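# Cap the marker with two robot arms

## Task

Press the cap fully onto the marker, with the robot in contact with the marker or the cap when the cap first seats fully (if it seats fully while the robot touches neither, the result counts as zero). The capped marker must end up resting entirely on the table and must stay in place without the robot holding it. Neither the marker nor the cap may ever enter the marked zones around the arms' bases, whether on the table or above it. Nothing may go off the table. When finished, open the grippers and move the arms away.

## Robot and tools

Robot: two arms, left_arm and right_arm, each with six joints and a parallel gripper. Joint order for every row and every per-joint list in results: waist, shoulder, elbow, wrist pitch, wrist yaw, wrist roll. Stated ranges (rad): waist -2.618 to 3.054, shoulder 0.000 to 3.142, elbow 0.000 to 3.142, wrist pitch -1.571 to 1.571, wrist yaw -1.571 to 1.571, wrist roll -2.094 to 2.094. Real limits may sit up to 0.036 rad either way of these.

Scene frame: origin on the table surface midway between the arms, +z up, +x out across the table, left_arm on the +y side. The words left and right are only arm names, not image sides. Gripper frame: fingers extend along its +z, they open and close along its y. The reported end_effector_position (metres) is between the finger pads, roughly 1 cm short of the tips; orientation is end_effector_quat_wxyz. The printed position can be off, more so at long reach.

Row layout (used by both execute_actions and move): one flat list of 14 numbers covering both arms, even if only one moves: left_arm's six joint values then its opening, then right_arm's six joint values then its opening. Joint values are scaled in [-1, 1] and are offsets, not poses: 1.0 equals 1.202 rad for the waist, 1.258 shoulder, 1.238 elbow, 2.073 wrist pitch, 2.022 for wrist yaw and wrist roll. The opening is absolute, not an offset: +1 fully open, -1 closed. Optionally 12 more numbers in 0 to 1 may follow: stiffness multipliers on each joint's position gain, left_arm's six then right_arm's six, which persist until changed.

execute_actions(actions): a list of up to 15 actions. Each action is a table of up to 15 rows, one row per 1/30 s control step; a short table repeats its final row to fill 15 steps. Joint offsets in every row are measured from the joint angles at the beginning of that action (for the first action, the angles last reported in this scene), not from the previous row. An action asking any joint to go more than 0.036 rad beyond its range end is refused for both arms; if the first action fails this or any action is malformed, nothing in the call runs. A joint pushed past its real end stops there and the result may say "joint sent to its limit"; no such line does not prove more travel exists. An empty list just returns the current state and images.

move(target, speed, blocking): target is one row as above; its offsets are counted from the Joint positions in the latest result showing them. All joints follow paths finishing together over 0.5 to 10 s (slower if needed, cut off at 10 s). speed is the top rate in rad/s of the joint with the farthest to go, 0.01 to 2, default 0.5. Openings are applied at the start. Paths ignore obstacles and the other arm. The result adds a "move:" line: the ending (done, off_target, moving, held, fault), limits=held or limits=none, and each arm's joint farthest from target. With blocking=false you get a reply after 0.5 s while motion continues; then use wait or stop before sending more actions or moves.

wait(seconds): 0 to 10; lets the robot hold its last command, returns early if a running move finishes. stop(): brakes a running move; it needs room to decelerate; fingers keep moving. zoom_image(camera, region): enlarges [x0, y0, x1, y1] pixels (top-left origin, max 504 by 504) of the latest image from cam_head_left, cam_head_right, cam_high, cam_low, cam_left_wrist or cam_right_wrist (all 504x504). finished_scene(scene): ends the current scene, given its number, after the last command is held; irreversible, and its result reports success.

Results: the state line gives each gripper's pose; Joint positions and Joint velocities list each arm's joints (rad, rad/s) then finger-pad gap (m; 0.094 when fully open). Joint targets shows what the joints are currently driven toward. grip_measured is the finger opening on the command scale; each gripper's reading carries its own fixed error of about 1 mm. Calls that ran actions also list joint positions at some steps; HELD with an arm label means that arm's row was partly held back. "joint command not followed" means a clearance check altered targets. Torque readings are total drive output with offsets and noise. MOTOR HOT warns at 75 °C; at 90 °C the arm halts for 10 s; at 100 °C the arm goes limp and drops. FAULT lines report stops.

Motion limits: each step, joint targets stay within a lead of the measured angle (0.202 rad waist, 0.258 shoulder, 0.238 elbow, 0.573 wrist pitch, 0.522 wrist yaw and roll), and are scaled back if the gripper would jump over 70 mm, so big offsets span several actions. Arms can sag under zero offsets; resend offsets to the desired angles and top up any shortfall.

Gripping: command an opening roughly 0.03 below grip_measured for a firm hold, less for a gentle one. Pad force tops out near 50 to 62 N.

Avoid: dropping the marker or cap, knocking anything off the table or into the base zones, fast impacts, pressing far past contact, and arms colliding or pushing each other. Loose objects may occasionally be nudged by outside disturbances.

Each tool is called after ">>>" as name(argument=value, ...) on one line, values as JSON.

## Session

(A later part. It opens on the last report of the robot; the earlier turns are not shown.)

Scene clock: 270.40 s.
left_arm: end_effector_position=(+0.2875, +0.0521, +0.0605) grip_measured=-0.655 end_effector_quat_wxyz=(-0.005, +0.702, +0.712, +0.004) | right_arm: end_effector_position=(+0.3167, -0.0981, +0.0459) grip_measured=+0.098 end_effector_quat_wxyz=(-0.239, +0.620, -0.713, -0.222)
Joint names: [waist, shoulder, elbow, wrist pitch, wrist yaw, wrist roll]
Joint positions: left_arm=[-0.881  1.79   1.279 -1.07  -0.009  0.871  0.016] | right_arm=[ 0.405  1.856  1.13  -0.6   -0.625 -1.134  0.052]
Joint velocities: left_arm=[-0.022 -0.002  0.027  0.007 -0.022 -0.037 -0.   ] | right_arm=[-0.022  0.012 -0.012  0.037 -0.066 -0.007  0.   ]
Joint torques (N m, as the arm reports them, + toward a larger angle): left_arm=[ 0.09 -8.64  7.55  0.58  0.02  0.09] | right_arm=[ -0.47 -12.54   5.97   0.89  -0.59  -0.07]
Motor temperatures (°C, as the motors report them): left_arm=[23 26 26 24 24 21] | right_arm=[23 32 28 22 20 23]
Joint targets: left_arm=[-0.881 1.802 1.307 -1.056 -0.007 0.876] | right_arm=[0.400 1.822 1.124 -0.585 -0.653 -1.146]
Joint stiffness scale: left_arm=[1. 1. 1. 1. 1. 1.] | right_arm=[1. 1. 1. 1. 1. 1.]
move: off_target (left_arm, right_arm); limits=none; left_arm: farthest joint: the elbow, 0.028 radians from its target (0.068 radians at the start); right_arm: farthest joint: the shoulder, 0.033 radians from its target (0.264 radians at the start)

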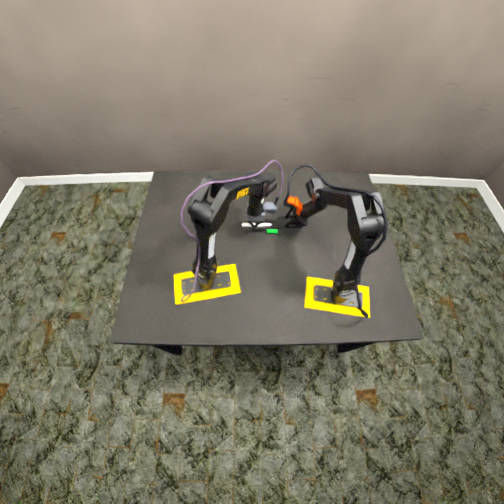

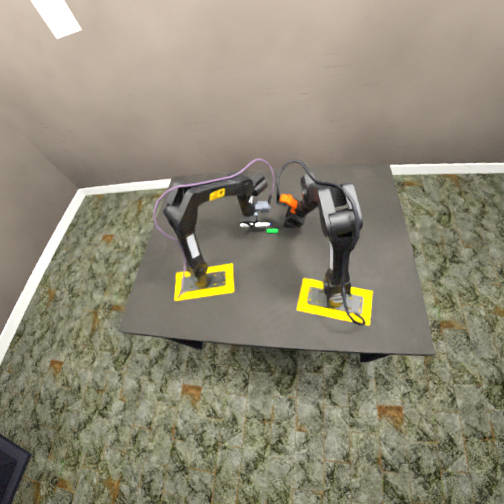

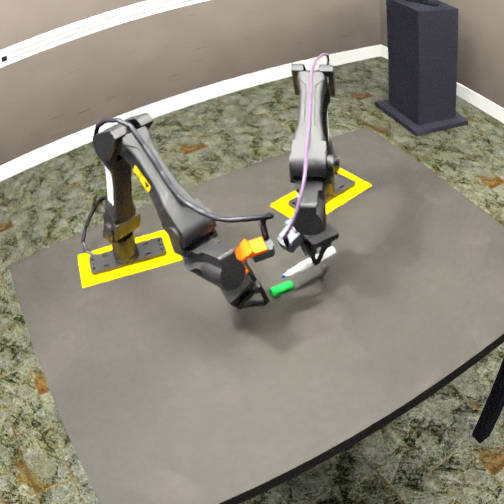

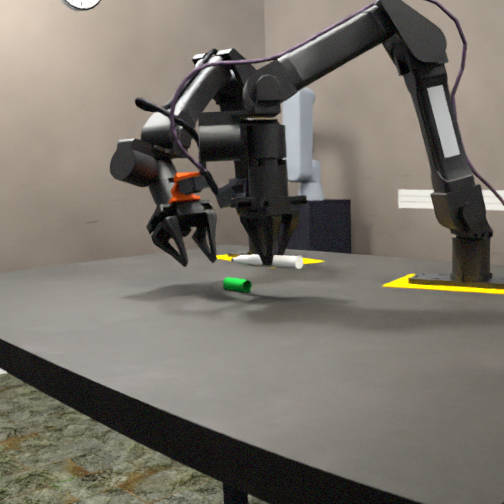

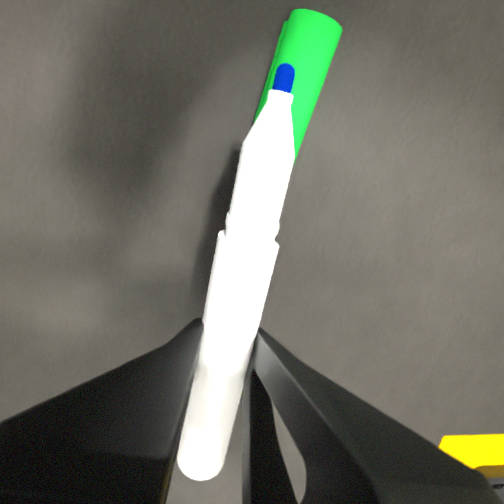

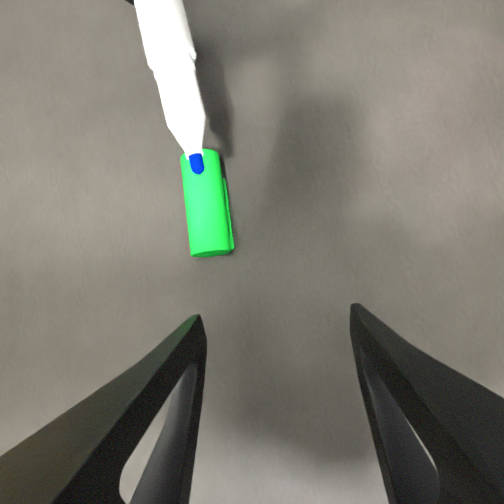

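>>> move(target=[0.075,-0.03,0.0,0,0,0.042,-0.7, -0.1,0,0,0,0,0,0.1], speed=0.4)

>>> move(target=[0,0,-0.165,0.085,0,0,-0.7, 0,0,0,0,0,0,0.1], speed=0.3)

Scene clock: 283.30 s.
left_arm: end_effector_position=(+0.3046, +0.0731, +0.0674) grip_measured=-0.655 end_effector_quat_wxyz=(+0.006, +0.700, +0.714, +0.006) | right_arm: end_effector_position=(+0.3360, -0.1397, +0.0447) grip_measured=+0.098 end_effector_quat_wxyz=(-0.249, +0.579, -0.749, -0.203)
Joint names: [waist, shoulder, elbow, wrist pitch, wrist yaw, wrist roll]
Joint positions: left_arm=[-0.796  1.767  1.279 -1.07  -0.009  0.949  0.016] | right_arm=[ 0.291  1.856  1.13  -0.599 -0.613 -1.134  0.052]
Joint velocities: left_arm=[ 0.007 -0.012 -0.017  0.051 -0.037 -0.022 -0.   ] | right_arm=[-0.012 -0.002  0.007  0.022 -0.037 -0.066 -0.   ]
Joint torques (N m, as the arm reports them, + toward a larger angle): left_arm=[  0.51 -11.11   5.7    0.5    0.     0.08] | right_arm=[-0.48 -9.2   6.43  0.76 -0.41  0.02]
Motor temperatures (°C, as the motors report them): left_arm=[23 26 27 24 24 21] | right_arm=[23 32 28 23 21 23]
Joint targets: left_arm=[-0.791 1.752 1.279 -1.070 -0.009 0.955] | right_arm=[0.285 1.856 1.130 -0.600 -0.625 -1.134]
Joint stiffness scale: left_arm=[1. 1. 1. 1. 1. 1.] | right_arm=[1. 1. 1. 1. 1. 1.]
move: done; limits=none; left_arm: farthest joint: the shoulder, 0.015 radians from its target (0.038 radians at the start); right_arm: farthest joint: the wrist yaw, 0.012 radians from its target (0.001 radians at the start)

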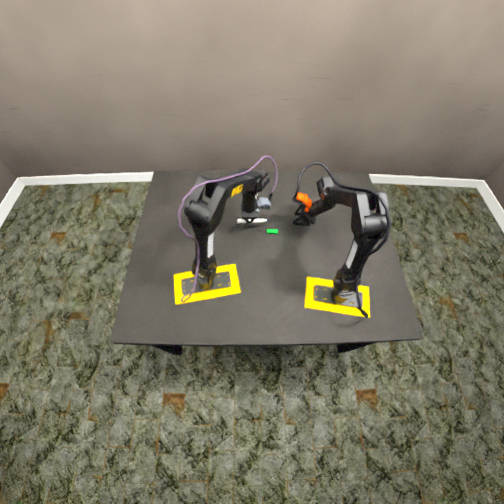

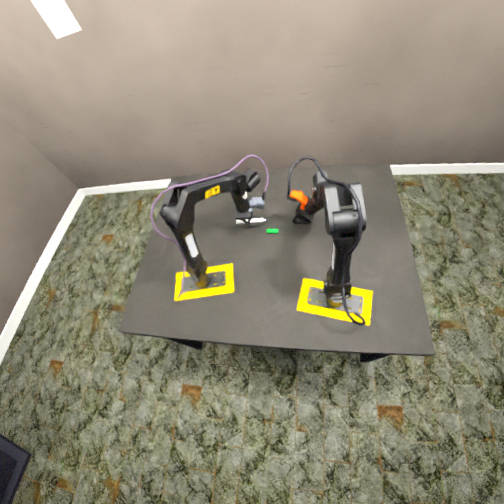

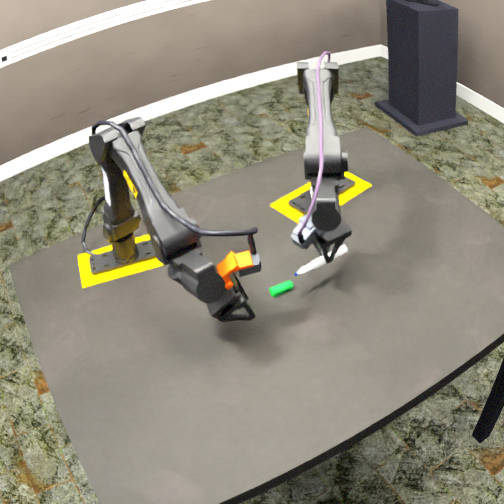

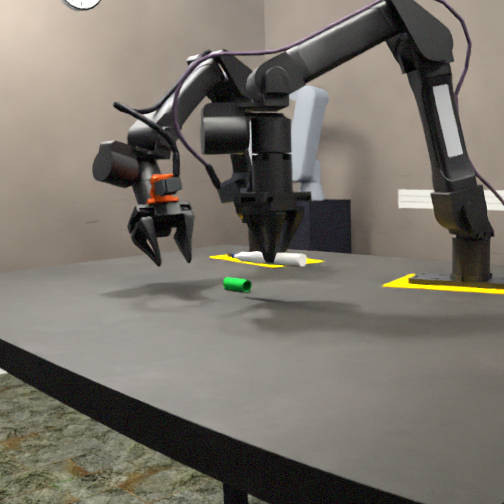

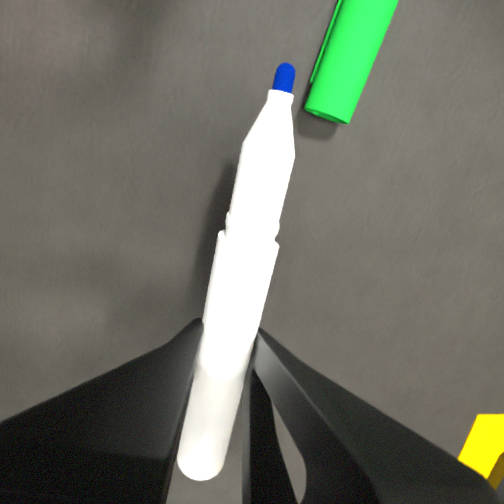

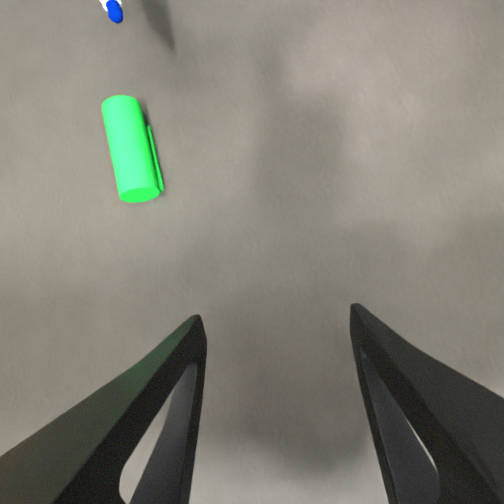

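Scene clock: 284.67 s.
left_arm: end_effector_position=(+0.2868, +0.0853, +0.0232) grip_measured=-0.655 end_effector_quat_wxyz=(-0.006, +0.700, +0.714, +0.003) | right_arm: end_effector_position=(+0.3363, -0.1410, +0.0437) grip_measured=+0.098 end_effector_quat_wxyz=(-0.247, +0.580, -0.751, -0.199)
Joint names: [waist, shoulder, elbow, wrist pitch, wrist yaw, wrist roll]
Joint positions: left_arm=[-0.796  1.767  1.093 -0.907 -0.009  0.949  0.016] | right_arm=[ 0.291  1.856  1.13  -0.599 -0.603 -1.134  0.052]
Joint velocities: left_arm=[ 0.007  0.007 -0.007 -0.022  0.037 -0.095 -0.001] | right_arm=[ 0.002  0.002 -0.027  0.007 -0.022  0.007  0.001]
Joint torques (N m, as the arm reports them, + toward a larger angle): left_arm=[ 0.11 -9.17  4.06  0.58  0.01  0.02] | right_arm=[ 0.   -9.21  6.43  0.76 -0.38  0.02]
Motor temperatures (°C, as the motors report them): left_arm=[23 26 26 24 24 21] | right_arm=[23 31 28 23 21 23]
Joint targets: left_arm=[-0.796 1.767 1.075 -0.893 -0.009 0.949] | right_arm=[0.291 1.856 1.130 -0.599 -0.613 -1.134]
Joint stiffness scale: left_arm=[1. 1. 1. 1. 1. 1.] | right_arm=[1. 1. 1. 1. 1. 1.]
move: done; limits=none; left_arm: farthest joint: the elbow, 0.018 radians from its target (0.205 radians at the start); right_arm: farthest joint: the wrist yaw, 0.010 radians from its target (0.000 radians at the start)

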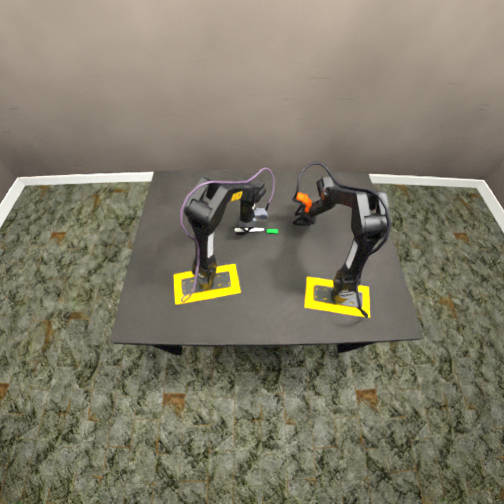

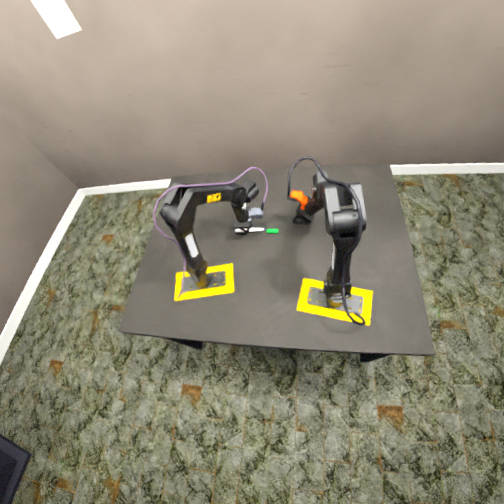

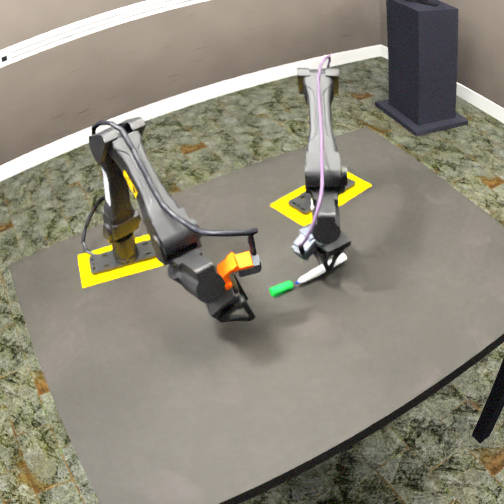

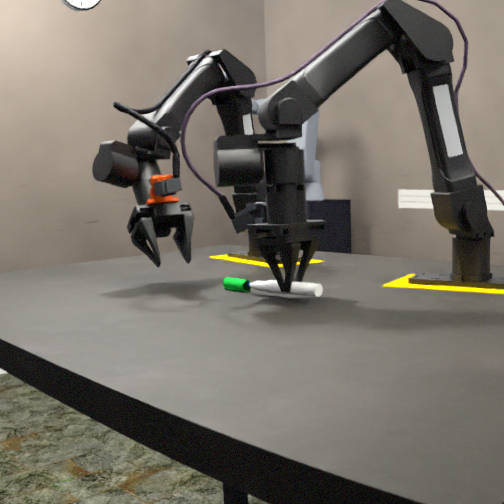

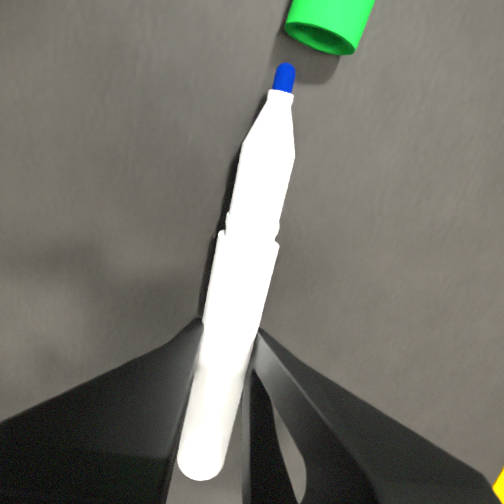

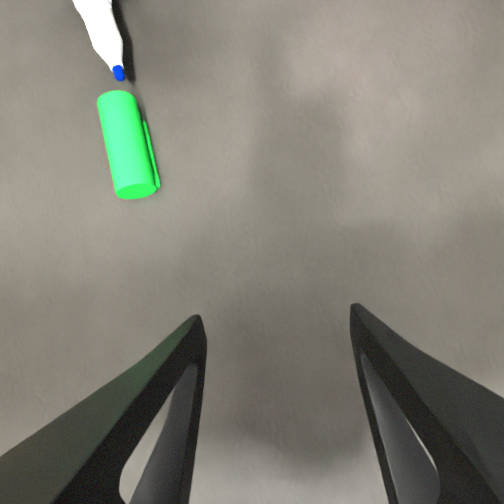

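>>> execute_actions(actions=[[[0,0,-0.035,0.015,0,0,-0.7,0,0,0,0,0,0,0.1]],[[0,0,0,0,0,0,-0.2,0,0,0,0,0,0,0.1]],[[0,0,0,0,0,0,0.1,0,0,0,0,0,0,0.1]]])

>>> move(target=[0,-0.02,0.2,-0.11,0,0,0.1, 0,0,0,0,0,0,0.1], speed=0.6)

Scene clock: 297.07 s.
left_arm: end_effector_position=(+0.2832, +0.0878, +0.0177) grip_measured=+0.099 end_effector_quat_wxyz=(-0.009, +0.700, +0.714, +0.003) | right_arm: end_effector_position=(+0.3374, -0.1449, +0.0412) grip_measured=+0.098 end_effector_quat_wxyz=(-0.241, +0.580, -0.755, -0.188)
Joint names: [waist, shoulder, elbow, wrist pitch, wrist yaw, wrist roll]
Joint positions: left_arm=[-0.796  1.767  1.069 -0.891 -0.009  0.949  0.052] | right_arm=[ 0.291  1.856  1.13  -0.599 -0.577 -1.134  0.052]
Joint velocities: left_arm=[ 0.002 -0.002  0.002  0.022 -0.037 -0.051 -0.   ] | right_arm=[-0.002 -0.012 -0.012 -0.066 -0.007  0.022 -0.   ]
Joint torques (N m, as the arm reports them, + toward a larger angle): left_arm=[ 0.01 -9.1   5.27  0.45  0.01  0.03] | right_arm=[-0.01 -9.21  6.45  0.77 -0.35  0.02]
Motor temperatures (°C, as the motors report them): left_arm=[23 26 26 24 24 21] | right_arm=[23 30 28 23 21 23]
Joint targets: left_arm=[-0.796 1.767 1.069 -0.891 -0.009 0.949] | right_arm=[0.291 1.856 1.130 -0.599 -0.585 -1.134]
Joint stiffness scale: left_arm=[1. 1. 1. 1. 1. 1.] | right_arm=[1. 1. 1. 1. 1. 1.]
Step readings (joint positions; steps 1 to 15: 1st action; 16 to 30: 2nd action; 31 to 45: 3rd action):
0: left_arm=[-0.796 1.767 1.093 -0.907 -0.009 0.949] | right_arm=[0.291 1.856 1.130 -0.599 -0.603 -1.134]
1: left_arm=[-0.796 1.767 1.091 -0.903 -0.009 0.949] | right_arm=[0.291 1.856 1.130 -0.599 -0.602 -1.134]
2: left_arm=[-0.796 1.767 1.086 -0.898 -0.009 0.949] | right_arm=[0.291 1.856 1.130 -0.599 -0.601 -1.134]
4: left_arm=[-0.796 1.767 1.075 -0.894 -0.009 0.949] | right_arm=[0.291 1.856 1.130 -0.599 -0.598 -1.134]
8: left_arm=[-0.796 1.767 1.069 -0.894 -0.009 0.949] | right_arm=[0.291 1.856 1.130 -0.599 -0.596 -1.134]
15: left_arm=[-0.796 1.767 1.069 -0.891 -0.009 0.949] | right_arm=[0.291 1.856 1.130 -0.599 -0.594 -1.134]
16: left_arm=[-0.796 1.767 1.069 -0.891 -0.009 0.949] | right_arm=[0.291 1.856 1.130 -0.599 -0.593 -1.134]
17: left_arm=[-0.796 1.767 1.069 -0.891 -0.009 0.949] | right_arm=[0.291 1.856 1.130 -0.599 -0.591 -1.134]
19: left_arm=[-0.796 1.767 1.069 -0.891 -0.009 0.949] | right_arm=[0.291 1.856 1.130 -0.599 -0.589 -1.134]
23: left_arm=[-0.796 1.767 1.069 -0.891 -0.009 0.949] | right_arm=[0.291 1.856 1.130 -0.599 -0.586 -1.134]
30: left_arm=[-0.796 1.767 1.069 -0.891 -0.009 0.949] | right_arm=[0.291 1.856 1.130 -0.599 -0.585 -1.134]
31: left_arm=[-0.796 1.767 1.069 -0.891 -0.009 0.949] | right_arm=[0.291 1.856 1.130 -0.599 -0.584 -1.134]
32: left_arm=[-0.796 1.767 1.069 -0.891 -0.009 0.949] | right_arm=[0.291 1.856 1.130 -0.599 -0.583 -1.134]
34: left_arm=[-0.796 1.767 1.069 -0.891 -0.009 0.949] | right_arm=[0.291 1.856 1.130 -0.599 -0.580 -1.134]
38: left_arm=[-0.796 1.767 1.069 -0.891 -0.009 0.949] | right_arm=[0.291 1.856 1.130 -0.599 -0.578 -1.134]
45: Joint positions above

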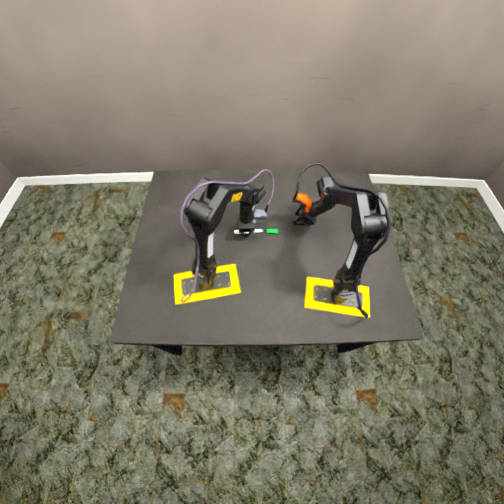

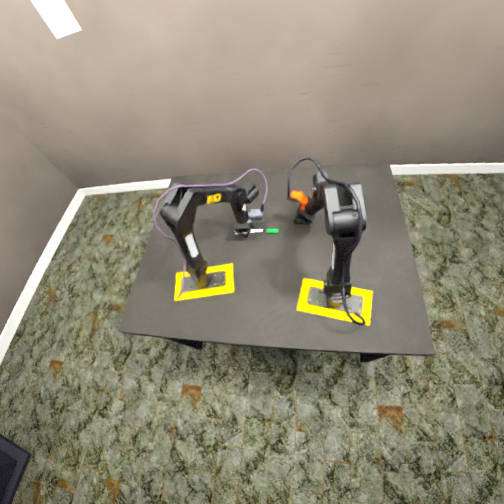

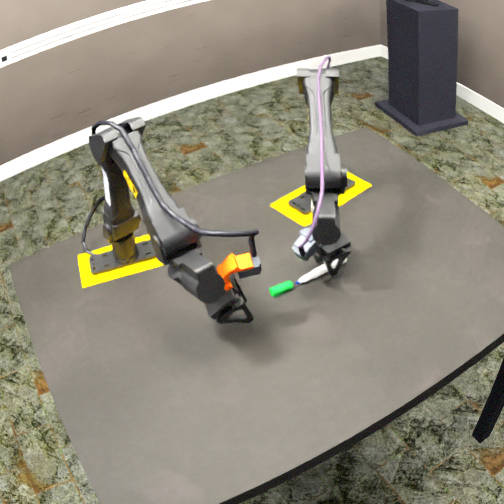

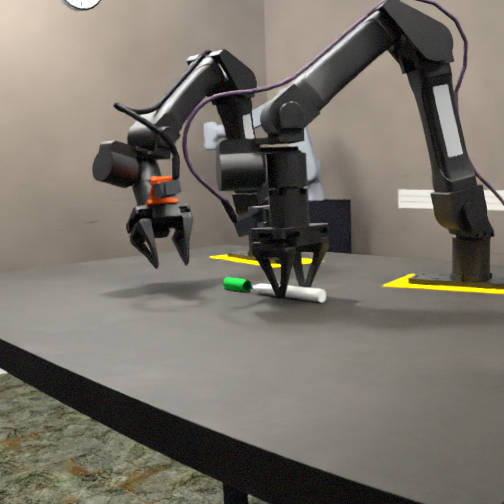

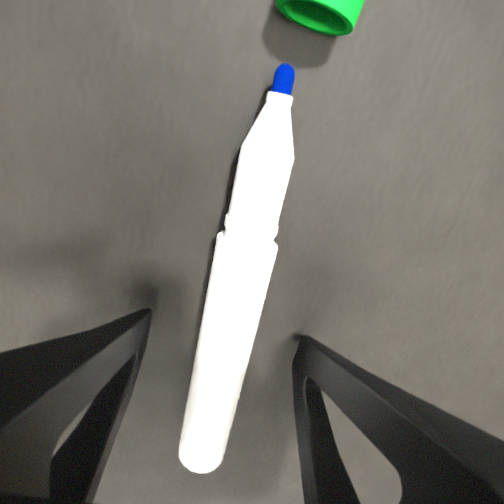

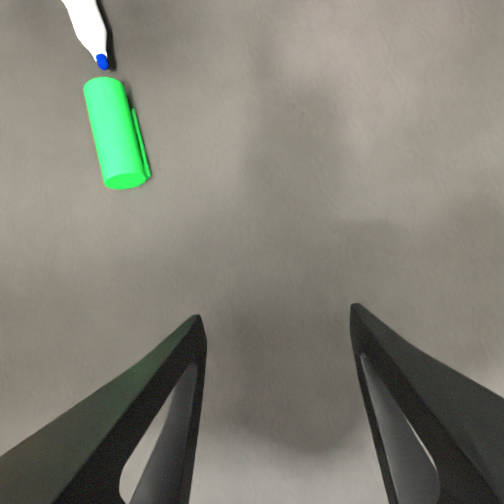

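Scene clock: 298.27 s.
left_arm: end_effector_position=(+0.3040, +0.0735, +0.0764) grip_measured=+0.099 end_effector_quat_wxyz=(+0.009, +0.700, +0.714, +0.006) | right_arm: end_effector_position=(+0.3377, -0.1462, +0.0403) grip_measured=+0.098 end_effector_quat_wxyz=(-0.239, +0.581, -0.756, -0.184)
Joint names: [waist, shoulder, elbow, wrist pitch, wrist yaw, wrist roll]
Joint positions: left_arm=[-0.796  1.751  1.297 -1.097 -0.009  0.949  0.052] | right_arm=[ 0.291  1.856  1.13  -0.599 -0.567 -1.134  0.052]
Joint velocities: left_arm=[-0.007  0.007 -0.017 -0.022 -0.081 -0.037  0.   ] | right_arm=[-0.007 -0.012 -0.007  0.007 -0.051 -0.037 -0.   ]
Joint torques (N m, as the arm reports them, + toward a larger angle): left_arm=[ -0.01 -10.38   7.12   0.34   0.     0.03] | right_arm=[ 0.   -9.22  6.42  0.77 -0.36  0.02]
Motor temperatures (°C, as the motors report them): left_arm=[23 26 26 24 24 21] | right_arm=[23 30 28 23 21 23]
Joint targets: left_arm=[-0.796 1.742 1.317 -1.119 -0.009 0.949] | right_arm=[0.291 1.856 1.130 -0.599 -0.576 -1.134]
Joint stiffness scale: left_arm=[1. 1. 1. 1. 1. 1.] | right_arm=[1. 1. 1. 1. 1. 1.]
move: off_target (left_arm); limits=none; left_arm: farthest joint: the wrist pitch, 0.022 radians from its target (0.228 radians at the start); right_arm: farthest joint: the wrist yaw, 0.010 radians from its target (0.000 radians at the start)

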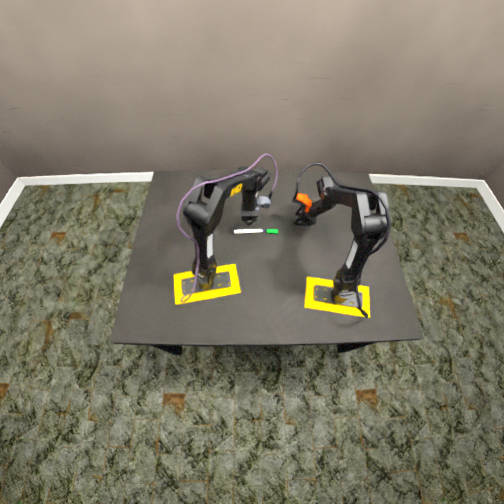

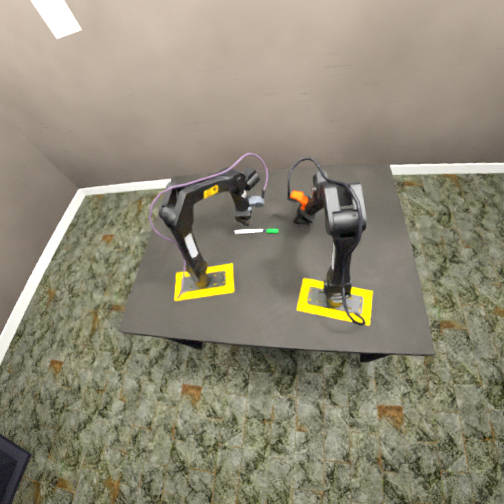

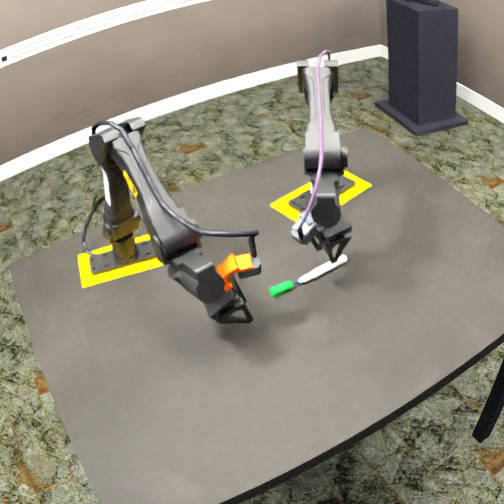

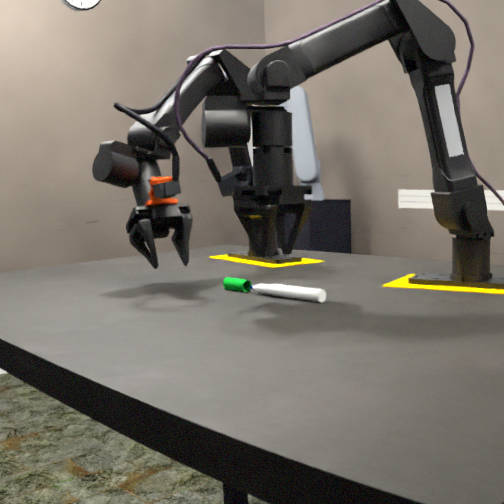

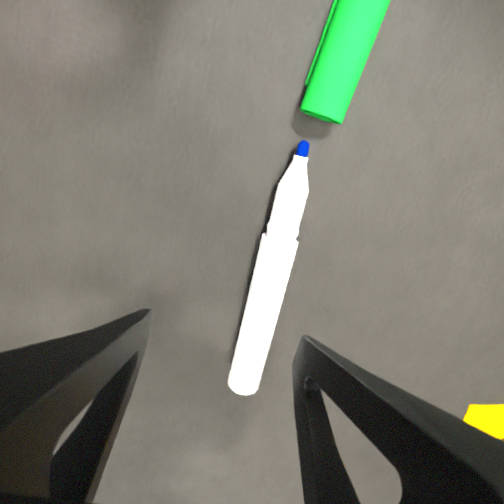

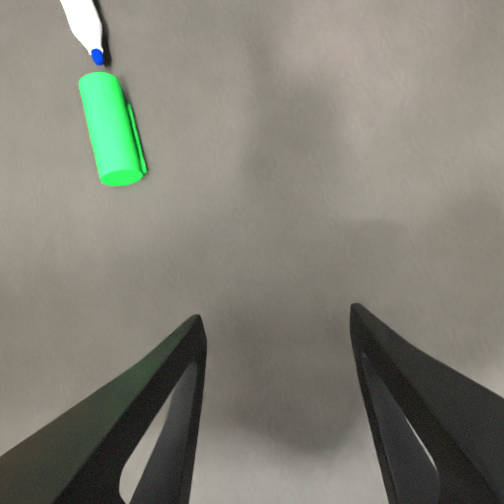

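>>> move(target=[0.347,-0.155,-0.37,0.201,0.35,0.184,0.1, 0.191,-0.03,0.01,0.007,-0.055,-0.008,0.1], speed=0.6)

Scene clock: 313.03 s.
left_arm: end_effector_position=(+0.2935, +0.0897, +0.0609) grip_measured=+0.099 end_effector_quat_wxyz=(+0.242, +0.663, +0.667, -0.239) | right_arm: end_effector_position=(+0.2937, -0.0598, +0.0486) grip_measured=+0.098 end_effector_quat_wxyz=(-0.233, +0.658, -0.673, -0.245)
Joint names: [waist, shoulder, elbow, wrist pitch, wrist yaw, wrist roll]
Joint positions: left_arm=[-0.386  1.575  0.859 -0.69   0.677  1.315  0.052] | right_arm=[ 0.512  1.856  1.13  -0.598 -0.651 -1.139  0.052]
Joint velocities: left_arm=[ 0.007 -0.007  0.007 -0.022  0.037 -0.007  0.001] | right_arm=[-0.002  0.007  0.012  0.051  0.037  0.007  0.   ]
Joint torques (N m, as the arm reports them, + toward a larger angle): left_arm=[ 0.64 -9.05  4.08  0.83  0.57  0.1 ] | right_arm=[  0.68 -12.96   7.33   0.9   -0.57  -0.08]
Motor temperatures (°C, as the motors report them): left_arm=[23 27 26 24 24 21] | right_arm=[23 30 28 23 21 23]
Joint targets: left_arm=[-0.379 1.556 0.839 -0.681 0.699 1.321] | right_arm=[0.520 1.818 1.142 -0.585 -0.679 -1.150]
Joint stiffness scale: left_arm=[1. 1. 1. 1. 1. 1.] | right_arm=[1. 1. 1. 1. 1. 1.]
move: off_target (left_arm, right_arm); limits=none; left_arm: farthest joint: the wrist yaw, 0.022 radians from its target (0.708 radians at the start); right_arm: farthest joint: the shoulder, 0.037 radians from its target (0.037 radians at the start)

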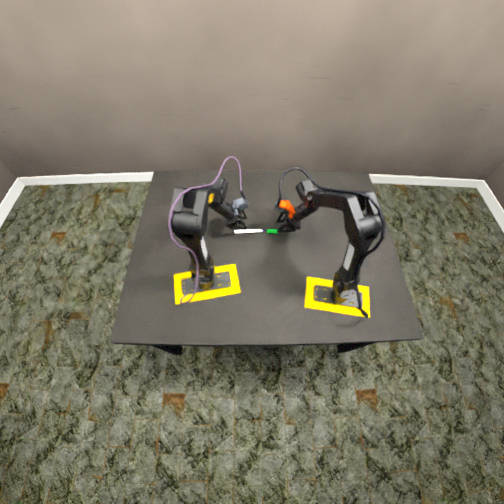

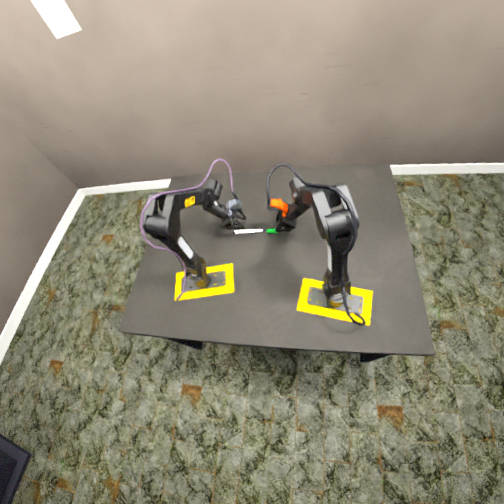

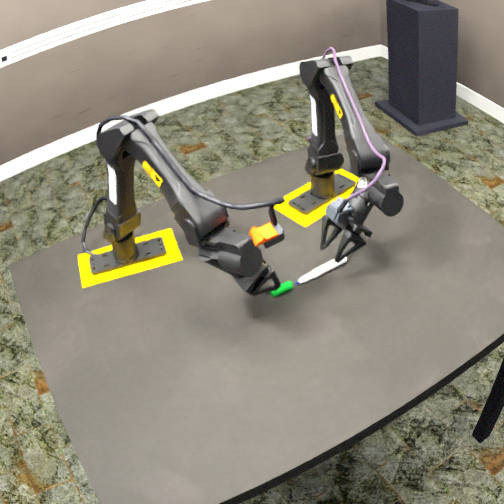

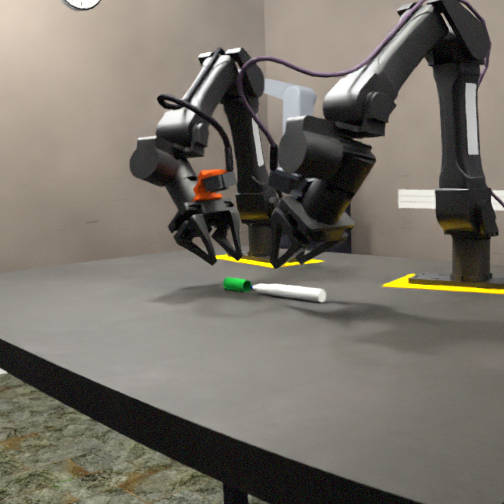

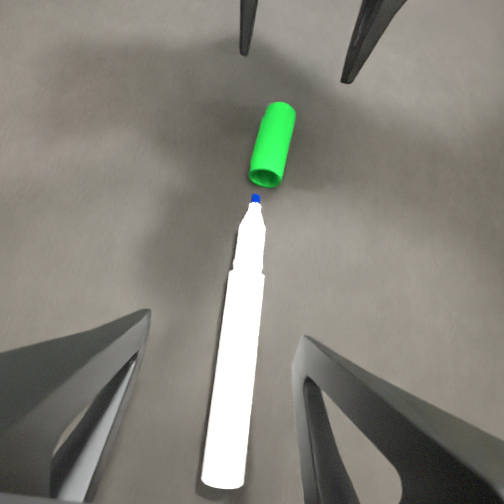

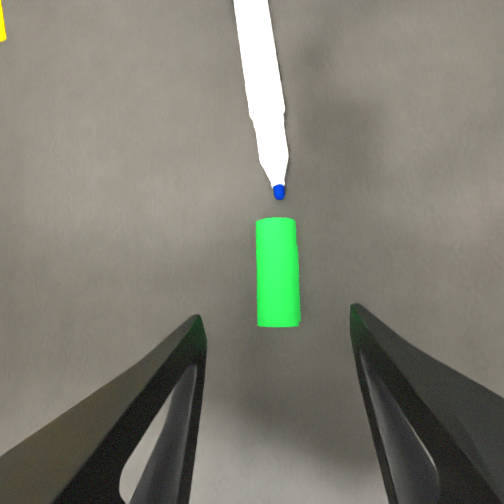

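>>> move(target=[0.028,0.024,-0.148,0.095,0.01,0.012,0.1, 0.018,0.054,-0.07,0.07,-0.012,0.006,0.1], speed=0.25)

Scene clock: 329.07 s.
left_arm: end_effector_position=(+0.2790, +0.0989, +0.0225) grip_measured=+0.099 end_effector_quat_wxyz=(+0.250, +0.661, +0.668, -0.232) | right_arm: end_effector_position=(+0.2859, -0.0589, +0.0115) grip_measured=+0.098 end_effector_quat_wxyz=(-0.225, +0.660, -0.673, -0.248)
Joint names: [waist, shoulder, elbow, wrist pitch, wrist yaw, wrist roll]
Joint positions: left_arm=[-0.362  1.593  0.696 -0.502  0.677  1.332  0.052] | right_arm=[ 0.522  1.919  1.049 -0.468 -0.647 -1.137  0.052]
Joint velocities: left_arm=[-0.012  0.002 -0.007 -0.066 -0.022  0.007  0.001] | right_arm=[-0.002  0.007  0.007 -0.037  0.066 -0.007 -0.   ]
Joint torques (N m, as the arm reports them, + toward a larger angle): left_arm=[ 0.92 -5.56  3.6   0.83  0.55  0.1 ] | right_arm=[ 0.91 -8.94  5.56  0.86 -0.58  0.11]
Motor temperatures (°C, as the motors report them): left_arm=[23 26 26 25 24 21] | right_arm=[23 32 28 24 21 23]
Joint targets: left_arm=[-0.353 1.605 0.676 -0.493 0.697 1.339] | right_arm=[0.534 1.924 1.043 -0.453 -0.675 -1.127]
Joint stiffness scale: left_arm=[1. 1. 1. 1. 1. 1.] | right_arm=[1. 1. 1. 1. 1. 1.]
move: off_target (right_arm); limits=none; left_arm: farthest joint: the elbow, 0.020 radians from its target (0.184 radians at the start); right_arm: farthest joint: the wrist yaw, 0.028 radians from its target (0.024 radians at the start)

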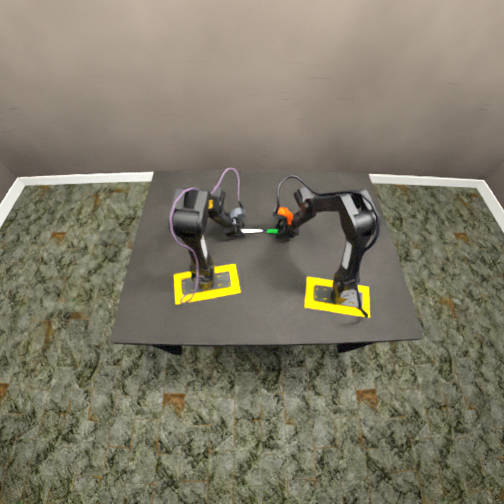

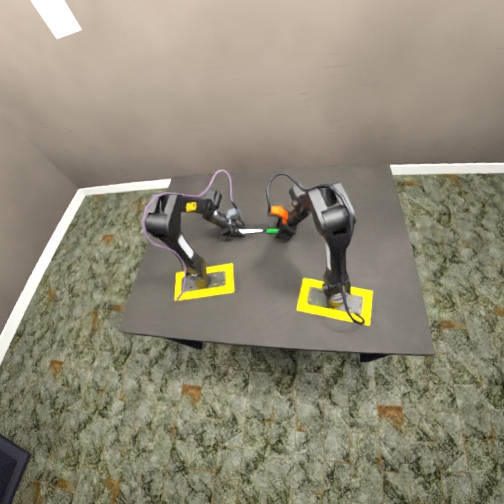

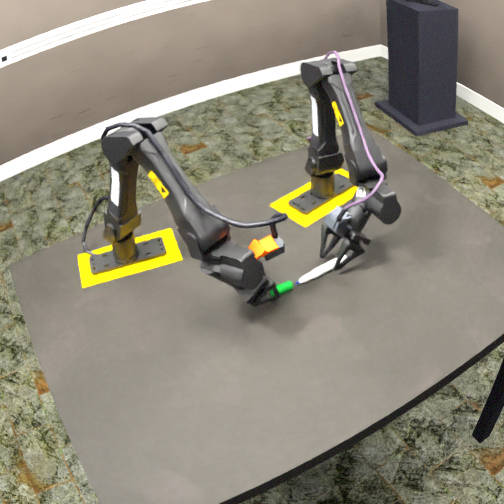

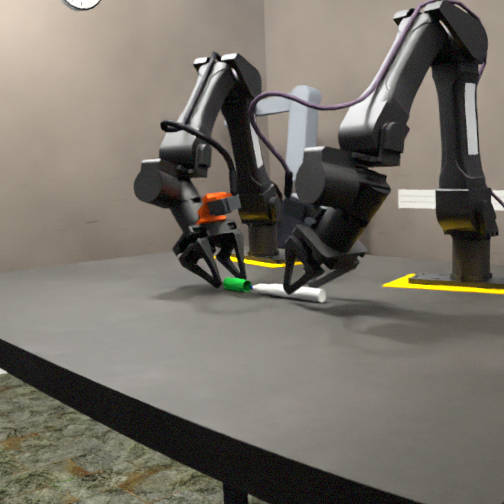

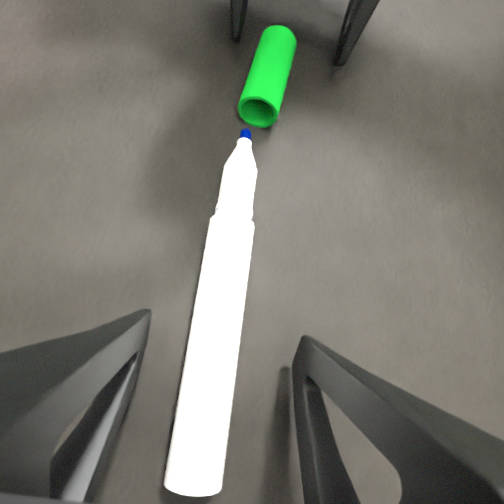

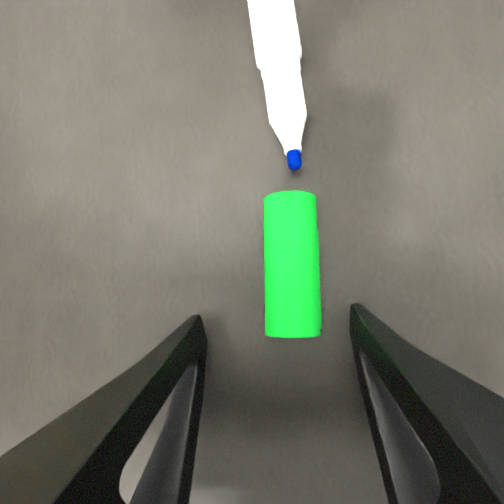

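>>> move(target=[0,0,-0.03,0.012,0.01,0,0.1, 0.045,0.044,0.07,-0.01,-0.012,0.02,0.1], speed=0.2)

Scene clock: 339.57 s.
left_arm: end_effector_position=(+0.2765, +0.0993, +0.0194) grip_measured=+0.099 end_effector_quat_wxyz=(+0.250, +0.661, +0.668, -0.232) | right_arm: end_effector_position=(+0.2890, -0.0404, +0.0091) grip_measured=+0.098 end_effector_quat_wxyz=(-0.217, +0.665, -0.667, -0.255)
Joint names: [waist, shoulder, elbow, wrist pitch, wrist yaw, wrist roll]
Joint positions: left_arm=[-0.362  1.593  0.68  -0.486  0.678  1.332  0.052] | right_arm=[ 0.567  1.967  1.107 -0.473 -0.646 -1.108  0.052]
Joint velocities: left_arm=[-0.002 -0.012 -0.007 -0.007 -0.007 -0.037 -0.001] | right_arm=[-0.027 -0.007  0.012 -0.022 -0.022  0.007  0.001]
Joint torques (N m, as the arm reports them, + toward a larger angle): left_arm=[ 0.04 -6.7   3.39  0.85  0.56  0.05] | right_arm=[ 0.77 -9.15  8.2   0.58 -0.55  0.16]
Motor temperatures (°C, as the motors report them): left_arm=[23 26 25 25 24 21] | right_arm=[23 31 28 24 21 23]
Joint targets: left_arm=[-0.362 1.593 0.659 -0.477 0.698 1.332] | right_arm=[0.576 1.975 1.136 -0.488 -0.671 -1.096]
Joint stiffness scale: left_arm=[1. 1. 1. 1. 1. 1.] | right_arm=[1. 1. 1. 1. 1. 1.]
move: off_target (left_arm, right_arm); limits=none; left_arm: farthest joint: the elbow, 0.021 radians from its target (0.037 radians at the start); right_arm: farthest joint: the elbow, 0.029 radians from its target (0.086 radians at the start)

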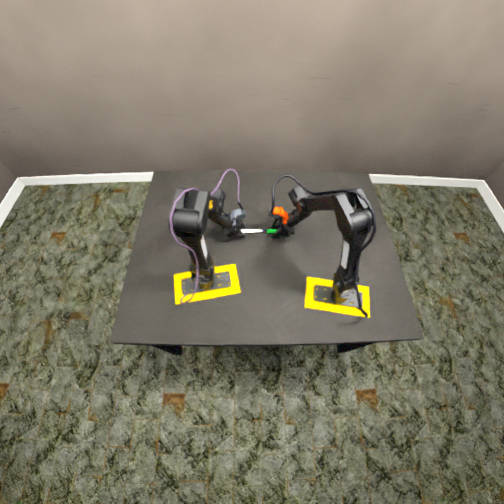

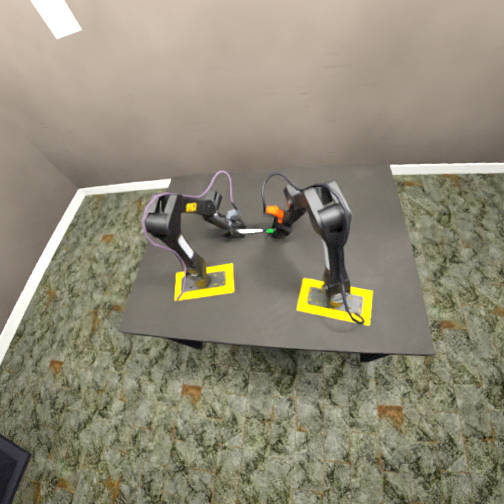

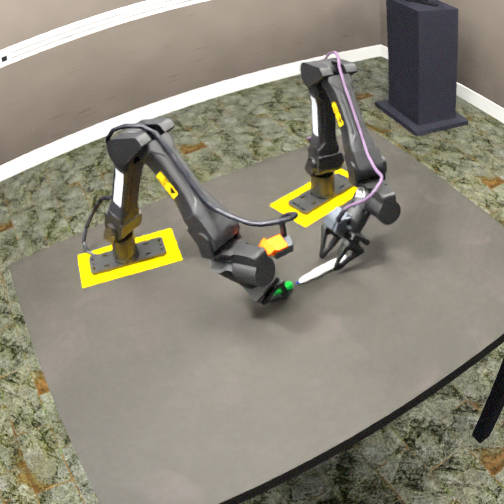

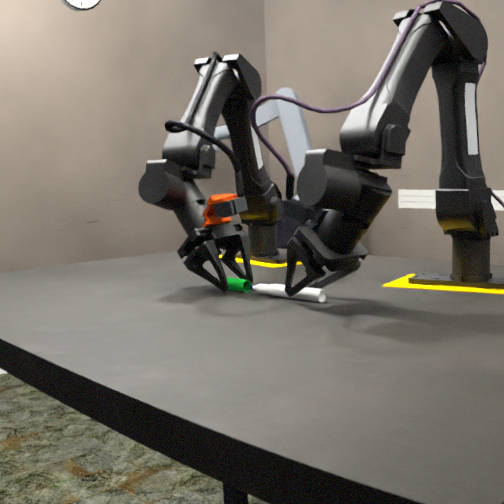

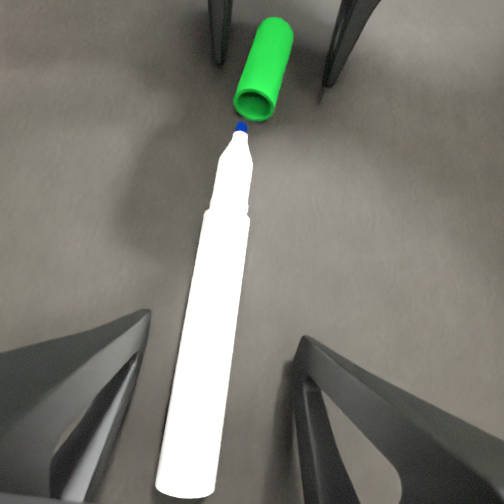

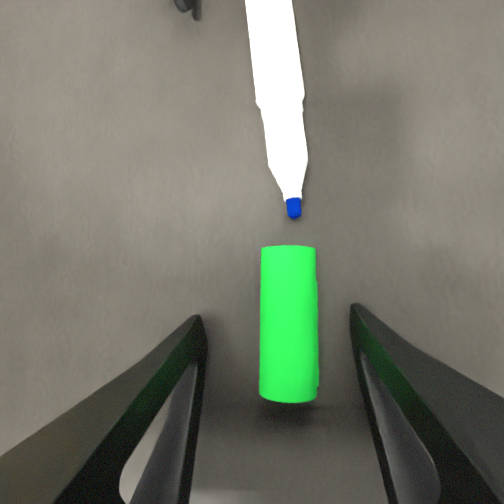

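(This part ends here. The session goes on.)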